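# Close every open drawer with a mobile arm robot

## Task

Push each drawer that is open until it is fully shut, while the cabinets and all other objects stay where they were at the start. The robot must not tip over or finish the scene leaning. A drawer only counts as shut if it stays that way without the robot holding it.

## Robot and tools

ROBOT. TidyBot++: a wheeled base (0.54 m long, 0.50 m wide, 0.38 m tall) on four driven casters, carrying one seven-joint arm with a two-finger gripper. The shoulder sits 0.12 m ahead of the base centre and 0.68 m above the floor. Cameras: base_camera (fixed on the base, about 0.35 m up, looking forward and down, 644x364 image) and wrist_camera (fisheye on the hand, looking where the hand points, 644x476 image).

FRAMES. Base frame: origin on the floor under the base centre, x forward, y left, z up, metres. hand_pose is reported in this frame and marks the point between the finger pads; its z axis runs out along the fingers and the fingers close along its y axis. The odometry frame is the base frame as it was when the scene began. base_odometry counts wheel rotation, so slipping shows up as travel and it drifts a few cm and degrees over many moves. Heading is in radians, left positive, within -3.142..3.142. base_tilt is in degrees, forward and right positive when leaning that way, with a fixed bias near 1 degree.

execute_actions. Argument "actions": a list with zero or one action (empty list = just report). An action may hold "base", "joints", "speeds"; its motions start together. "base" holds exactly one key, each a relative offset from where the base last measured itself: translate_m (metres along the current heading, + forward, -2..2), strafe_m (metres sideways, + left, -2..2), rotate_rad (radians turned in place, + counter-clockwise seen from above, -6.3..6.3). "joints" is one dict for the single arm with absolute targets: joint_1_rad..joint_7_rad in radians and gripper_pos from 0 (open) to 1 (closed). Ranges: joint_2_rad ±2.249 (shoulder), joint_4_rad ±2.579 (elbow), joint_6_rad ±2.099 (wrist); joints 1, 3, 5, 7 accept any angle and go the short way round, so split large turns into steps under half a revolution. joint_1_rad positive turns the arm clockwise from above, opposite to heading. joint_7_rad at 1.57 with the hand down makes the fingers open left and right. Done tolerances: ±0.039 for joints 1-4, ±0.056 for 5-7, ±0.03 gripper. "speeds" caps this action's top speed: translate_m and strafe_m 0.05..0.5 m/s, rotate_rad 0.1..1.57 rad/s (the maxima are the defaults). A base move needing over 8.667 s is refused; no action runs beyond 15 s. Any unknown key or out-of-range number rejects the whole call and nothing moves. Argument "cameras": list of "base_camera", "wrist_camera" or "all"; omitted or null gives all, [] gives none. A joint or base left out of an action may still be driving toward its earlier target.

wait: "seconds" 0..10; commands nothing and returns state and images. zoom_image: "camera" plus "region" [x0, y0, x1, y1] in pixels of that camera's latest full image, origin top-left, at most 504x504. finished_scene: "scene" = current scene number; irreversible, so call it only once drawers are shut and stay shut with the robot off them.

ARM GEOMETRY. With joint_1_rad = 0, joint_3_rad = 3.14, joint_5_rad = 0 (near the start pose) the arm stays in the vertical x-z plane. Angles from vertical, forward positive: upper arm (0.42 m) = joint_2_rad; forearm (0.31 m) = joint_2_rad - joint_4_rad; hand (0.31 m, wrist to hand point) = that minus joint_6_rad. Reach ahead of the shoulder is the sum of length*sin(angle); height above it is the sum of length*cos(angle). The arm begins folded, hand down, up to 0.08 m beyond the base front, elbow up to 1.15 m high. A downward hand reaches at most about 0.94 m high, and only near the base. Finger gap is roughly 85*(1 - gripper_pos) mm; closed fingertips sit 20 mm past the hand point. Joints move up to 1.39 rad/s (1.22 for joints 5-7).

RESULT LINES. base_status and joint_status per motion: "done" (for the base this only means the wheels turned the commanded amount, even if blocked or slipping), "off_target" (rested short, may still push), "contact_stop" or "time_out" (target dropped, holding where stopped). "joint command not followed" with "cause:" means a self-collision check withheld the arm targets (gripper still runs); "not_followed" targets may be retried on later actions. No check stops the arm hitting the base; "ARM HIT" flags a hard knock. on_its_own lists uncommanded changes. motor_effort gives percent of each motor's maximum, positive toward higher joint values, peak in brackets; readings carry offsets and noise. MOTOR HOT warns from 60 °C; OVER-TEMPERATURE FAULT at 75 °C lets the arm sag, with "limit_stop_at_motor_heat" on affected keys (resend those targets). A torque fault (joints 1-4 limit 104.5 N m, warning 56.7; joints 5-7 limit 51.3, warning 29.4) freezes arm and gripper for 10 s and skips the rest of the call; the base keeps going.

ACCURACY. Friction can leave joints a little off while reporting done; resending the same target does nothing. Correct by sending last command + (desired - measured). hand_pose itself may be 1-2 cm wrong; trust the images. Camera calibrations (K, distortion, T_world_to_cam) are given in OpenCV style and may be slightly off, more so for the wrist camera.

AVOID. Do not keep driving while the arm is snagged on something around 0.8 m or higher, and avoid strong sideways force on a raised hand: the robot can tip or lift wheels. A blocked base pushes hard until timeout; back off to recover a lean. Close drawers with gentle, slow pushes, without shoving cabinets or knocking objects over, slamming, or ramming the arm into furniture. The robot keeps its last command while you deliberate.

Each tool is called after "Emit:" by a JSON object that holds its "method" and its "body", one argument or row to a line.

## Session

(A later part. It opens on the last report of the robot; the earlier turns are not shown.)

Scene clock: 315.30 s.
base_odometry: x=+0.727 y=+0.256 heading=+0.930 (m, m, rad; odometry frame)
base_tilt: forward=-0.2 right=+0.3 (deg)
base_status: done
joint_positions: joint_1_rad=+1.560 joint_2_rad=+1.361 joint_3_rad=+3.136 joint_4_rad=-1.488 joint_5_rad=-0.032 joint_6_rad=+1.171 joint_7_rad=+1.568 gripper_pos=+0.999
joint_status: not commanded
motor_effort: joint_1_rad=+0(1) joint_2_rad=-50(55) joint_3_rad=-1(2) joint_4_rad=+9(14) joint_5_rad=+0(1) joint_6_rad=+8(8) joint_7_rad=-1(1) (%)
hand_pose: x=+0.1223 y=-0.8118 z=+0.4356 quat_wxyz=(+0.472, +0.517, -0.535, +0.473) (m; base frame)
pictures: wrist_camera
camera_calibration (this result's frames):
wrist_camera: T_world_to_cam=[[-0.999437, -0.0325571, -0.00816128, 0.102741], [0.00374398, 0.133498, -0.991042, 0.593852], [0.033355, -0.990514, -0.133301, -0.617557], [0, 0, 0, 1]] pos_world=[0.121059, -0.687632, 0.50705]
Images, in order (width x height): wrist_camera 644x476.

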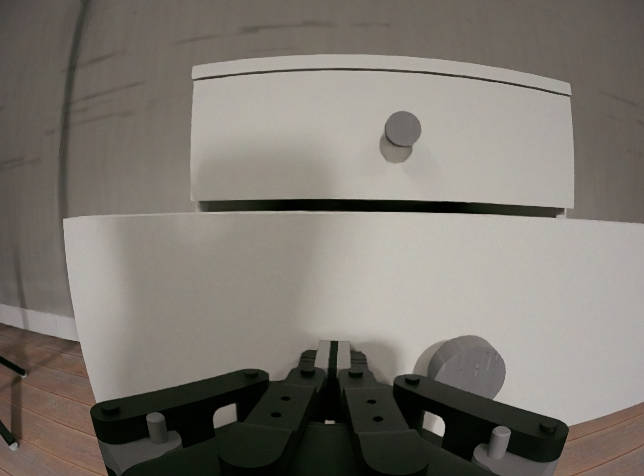

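Emit:
{"method": "execute_actions", "body": {
  "actions": [
    {"base": {"strafe_m": -0.15}, "speeds": {"strafe_m": 0.1}}
  ],
  "cameras": ["wrist_camera"]
}}

Scene clock: 322.83 s.
base_odometry: x=+0.847 y=+0.166 heading=+0.931 (m, m, rad; odometry frame)
base_tilt: forward=-0.2 right=+0.3 (deg)
base_status: done
joint_positions: joint_1_rad=+1.560 joint_2_rad=+1.361 joint_3_rad=+3.136 joint_4_rad=-1.495 joint_5_rad=-0.032 joint_6_rad=+1.172 joint_7_rad=+1.568 gripper_pos=+0.999
joint_status: not commanded
motor_effort: joint_1_rad=+0(3) joint_2_rad=-50(53) joint_3_rad=-1(2) joint_4_rad=+9(12) joint_5_rad=+1(0) joint_6_rad=+8(8) joint_7_rad=-1(1) (%)
hand_pose: x=+0.1221 y=-0.8094 z=+0.4329 quat_wxyz=(+0.471, +0.518, -0.537, +0.471) (m; base frame)
pictures: wrist_camera
camera_calibration (this result's frames):
wrist_camera: T_world_to_cam=[[-0.999444, -0.0322865, -0.00828046, 0.102852], [0.00368064, 0.140005, -0.990144, 0.59578], [0.0331276, -0.989624, -0.139808, -0.612005], [0, 0, 0, 1]] pos_world=[0.120876, -0.685746, 0.505196]
Images, in order (width x height): wrist_camera 644x476.

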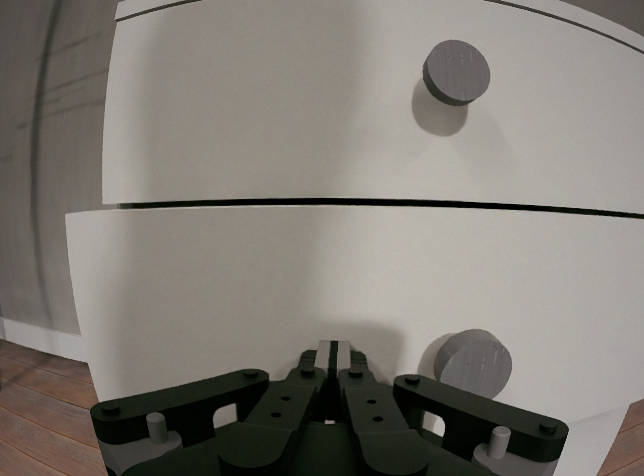

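Emit:
{"method": "execute_actions", "body": {
  "actions": [
    {"base": {"strafe_m": -0.032}, "speeds": {"strafe_m": 0.05}}
  ],
  "cameras": ["wrist_camera"]
}}

Scene clock: 329.77 s.
base_odometry: x=+0.873 y=+0.147 heading=+0.931 (m, m, rad; odometry frame)
base_tilt: forward=-0.2 right=+0.3 (deg)
base_status: done
joint_positions: joint_1_rad=+1.560 joint_2_rad=+1.361 joint_3_rad=+3.136 joint_4_rad=-1.495 joint_5_rad=-0.032 joint_6_rad=+1.172 joint_7_rad=+1.568 gripper_pos=+0.999
joint_status: not commanded
motor_effort: joint_1_rad=+0(2) joint_2_rad=-49(52) joint_3_rad=-1(2) joint_4_rad=+9(13) joint_5_rad=+0(1) joint_6_rad=+7(8) joint_7_rad=-1(1) (%)
hand_pose: x=+0.1221 y=-0.8093 z=+0.4328 quat_wxyz=(+0.471, +0.518, -0.537, +0.471) (m; base frame)
pictures: wrist_camera
camera_calibration (this result's frames):
wrist_camera: T_world_to_cam=[[-0.999444, -0.0322854, -0.00828753, 0.102858], [0.0036762, 0.140351, -0.990095, 0.595885], [0.0331288, -0.989575, -0.140154, -0.611718], [0, 0, 0, 1]] pos_world=[0.120875, -0.685653, 0.5051]
Images, in order (width x height): wrist_camera 644x476.

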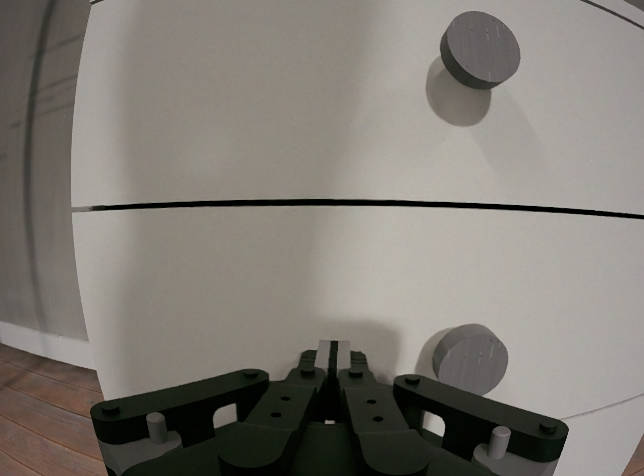

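Emit:
{"method": "zoom_image", "body": {
  "camera": "wrist_camera",
  "region": [40, 170, 160, 260]
}}

Region (40, 170, 160, 260) of wrist_camera's 644x476 image, scaled by 4.200; it fills the top 378 rows of this view, and the rest is white.

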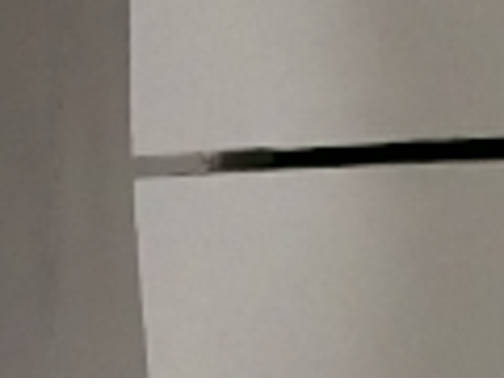

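Emit:
{"method": "execute_actions", "body": {
  "actions": [
    {"base": {"strafe_m": 0.482}}
  ],
  "cameras": ["wrist_camera"]
}}

Scene clock: 350.13 s.
base_odometry: x=+0.486 y=+0.435 heading=+0.931 (m, m, rad; odometry frame)
base_tilt: forward=-0.2 right=+0.2 (deg)
base_status: done
joint_positions: joint_1_rad=+1.560 joint_2_rad=+1.361 joint_3_rad=+3.136 joint_4_rad=-1.494 joint_5_rad=-0.032 joint_6_rad=+1.172 joint_7_rad=+1.568 gripper_pos=+0.999
joint_status: not commanded
motor_effort: joint_1_rad=-1(5) joint_2_rad=-50(52) joint_3_rad=-1(3) joint_4_rad=+9(10) joint_5_rad=+0(0) joint_6_rad=+8(8) joint_7_rad=-1(1) (%)
hand_pose: x=+0.1218 y=-0.8098 z=+0.4333 quat_wxyz=(+0.471, +0.518, -0.536, +0.471) (m; base frame)
pictures: wrist_camera
camera_calibration (this result's frames):
wrist_camera: T_world_to_cam=[[-0.999453, -0.0320121, -0.00828982, 0.102856], [0.00376317, 0.138954, -0.990292, 0.595452], [0.0328532, -0.989781, -0.138758, -0.61284], [0, 0, 0, 1]] pos_world=[0.120693, -0.686026, 0.505487]
Images, in order (width x height): wrist_camera 644x476.

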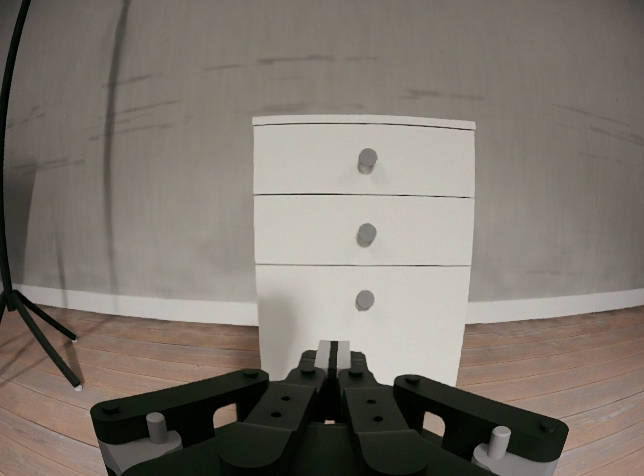

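Emit:
{"method": "zoom_image", "body": {
  "camera": "wrist_camera",
  "region": [240, 100, 500, 340]
}}

Region (240, 100, 500, 340) of wrist_camera's 644x476 image, scaled by 1.938; it fills the top 465 rows of this view, and the rest is white.

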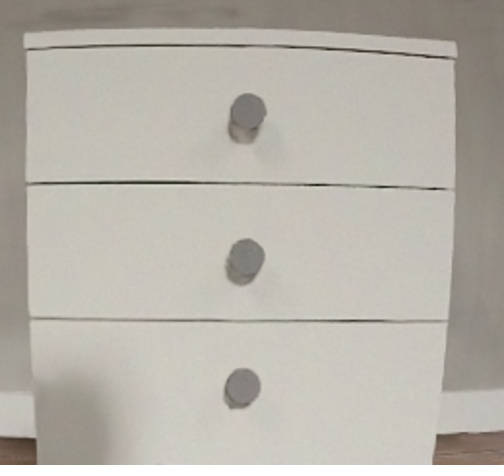

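Emit:
{"method": "execute_actions", "body": {
  "actions": [
    {"joints": {"joint_1_rad": -0.55, "joint_2_rad": -0.395, "joint_4_rad": -2.55, "joint_6_rad": 0.35}}
  ],
  "cameras": ["wrist_camera"]
}}

Scene clock: 363.40 s.
base_odometry: x=+0.486 y=+0.435 heading=+0.931 (m, m, rad; odometry frame)
base_tilt: forward=-0.2 right=+0.2 (deg)
base_status: not commanded
joint_positions: joint_1_rad=-0.526 joint_2_rad=-0.377 joint_3_rad=+3.133 joint_4_rad=-2.535 joint_5_rad=-0.032 joint_6_rad=+0.385 joint_7_rad=+1.568 gripper_pos=+0.999
joint_status: all done
motor_effort: joint_1_rad=-1(5) joint_2_rad=-6(53) joint_3_rad=+0(2) joint_4_rad=+18(18) joint_5_rad=+0(0) joint_6_rad=+8(8) joint_7_rad=-1(1) (%)
hand_pose: x=+0.4742 y=+0.2079 z=+0.8361 quat_wxyz=(-0.171, +0.751, +0.189, +0.608) (m; base frame)
pictures: wrist_camera
camera_calibration (this result's frames):
wrist_camera: T_world_to_cam=[[0.537822, -0.842774, -0.0219202, -0.0580968], [-0.202843, -0.104121, -0.97366, 0.9862], [0.818292, 0.528102, -0.22695, -0.175562], [0, 0, 0, 1]] pos_world=[0.374951, 0.146437, 0.919106]
Images, in order (width x height): wrist_camera 644x476.

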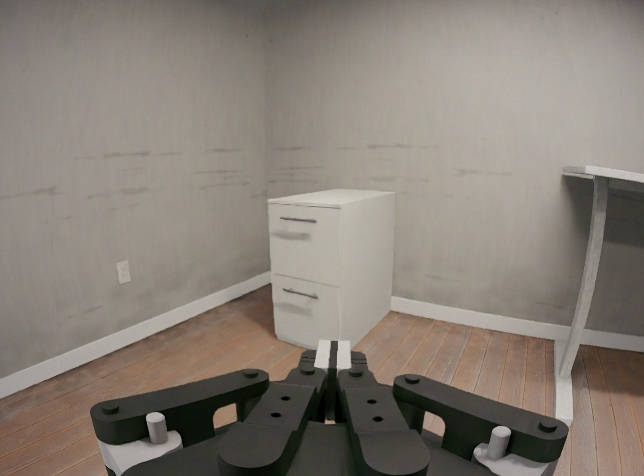

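Emit:
{"method": "zoom_image", "body": {
  "camera": "wrist_camera",
  "region": [250, 170, 430, 350]
}}

Emit:
{"method": "execute_actions", "body": {
  "actions": [
    {"joints": {"joint_1_rad": -1.9}}
  ],
  "cameras": ["wrist_camera"]
}}

Region (250, 170, 430, 350) of wrist_camera's 644x476 image, scaled by 2.800.

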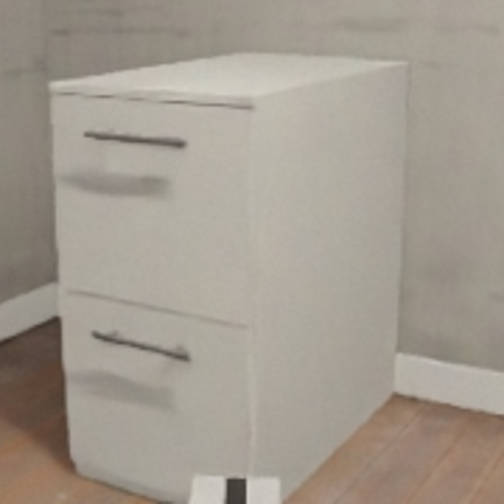

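Scene clock: 367.60 s.
base_odometry: x=+0.486 y=+0.435 heading=+0.931 (m, m, rad; odometry frame)
base_tilt: forward=-0.2 right=+0.2 (deg)
base_status: not commanded
joint_positions: joint_1_rad=-1.877 joint_2_rad=-0.377 joint_3_rad=+3.133 joint_4_rad=-2.535 joint_5_rad=-0.032 joint_6_rad=+0.385 joint_7_rad=+1.568 gripper_pos=+0.999
joint_status: all done
motor_effort: joint_1_rad=-1(1) joint_2_rad=-5(6) joint_3_rad=+0(1) joint_4_rad=+18(19) joint_5_rad=+0(1) joint_6_rad=+7(7) joint_7_rad=-1(1) (%)
hand_pose: x=-0.0062 y=+0.3921 z=+0.8361 quat_wxyz=(-0.514, +0.468, +0.618, +0.368) (m; base frame)
pictures: wrist_camera
camera_calibration (this result's frames):
wrist_camera: T_world_to_cam=[[0.940004, 0.340458, -0.0219202, -0.105956], [0.0572321, -0.220706, -0.97366, 0.955251], [-0.336328, 0.91399, -0.22695, -0.0381623], [0, 0, 0, 1]] pos_world=[0.0320935, 0.281783, 0.919106]
Images, in order (width x height): wrist_camera 644x476.

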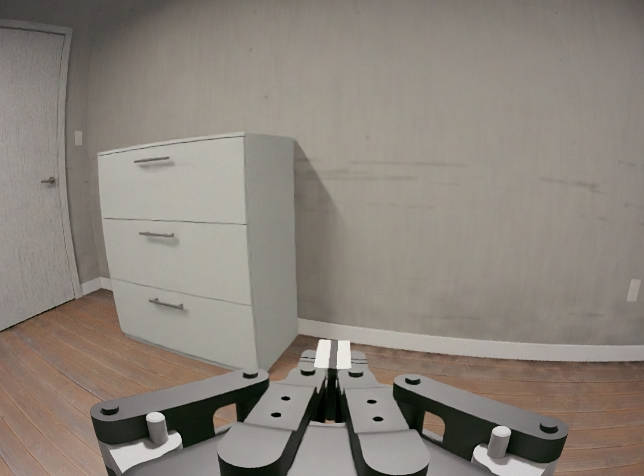

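Emit:
{"method": "zoom_image", "body": {
  "camera": "wrist_camera",
  "region": [80, 120, 320, 380]
}}

Region (80, 120, 320, 380) of wrist_camera's 644x476 image, scaled by 1.938; it fills the left 465 columns of this view, and the rest is white.

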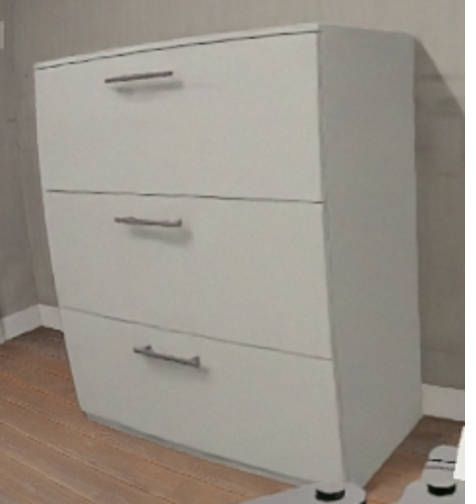

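All drawers on the three cabinets are shut, so I'm ending scene 1.

Emit:
{"method": "finished_scene", "body": {
  "scene": 1
}}

The scene is finished: the task was done.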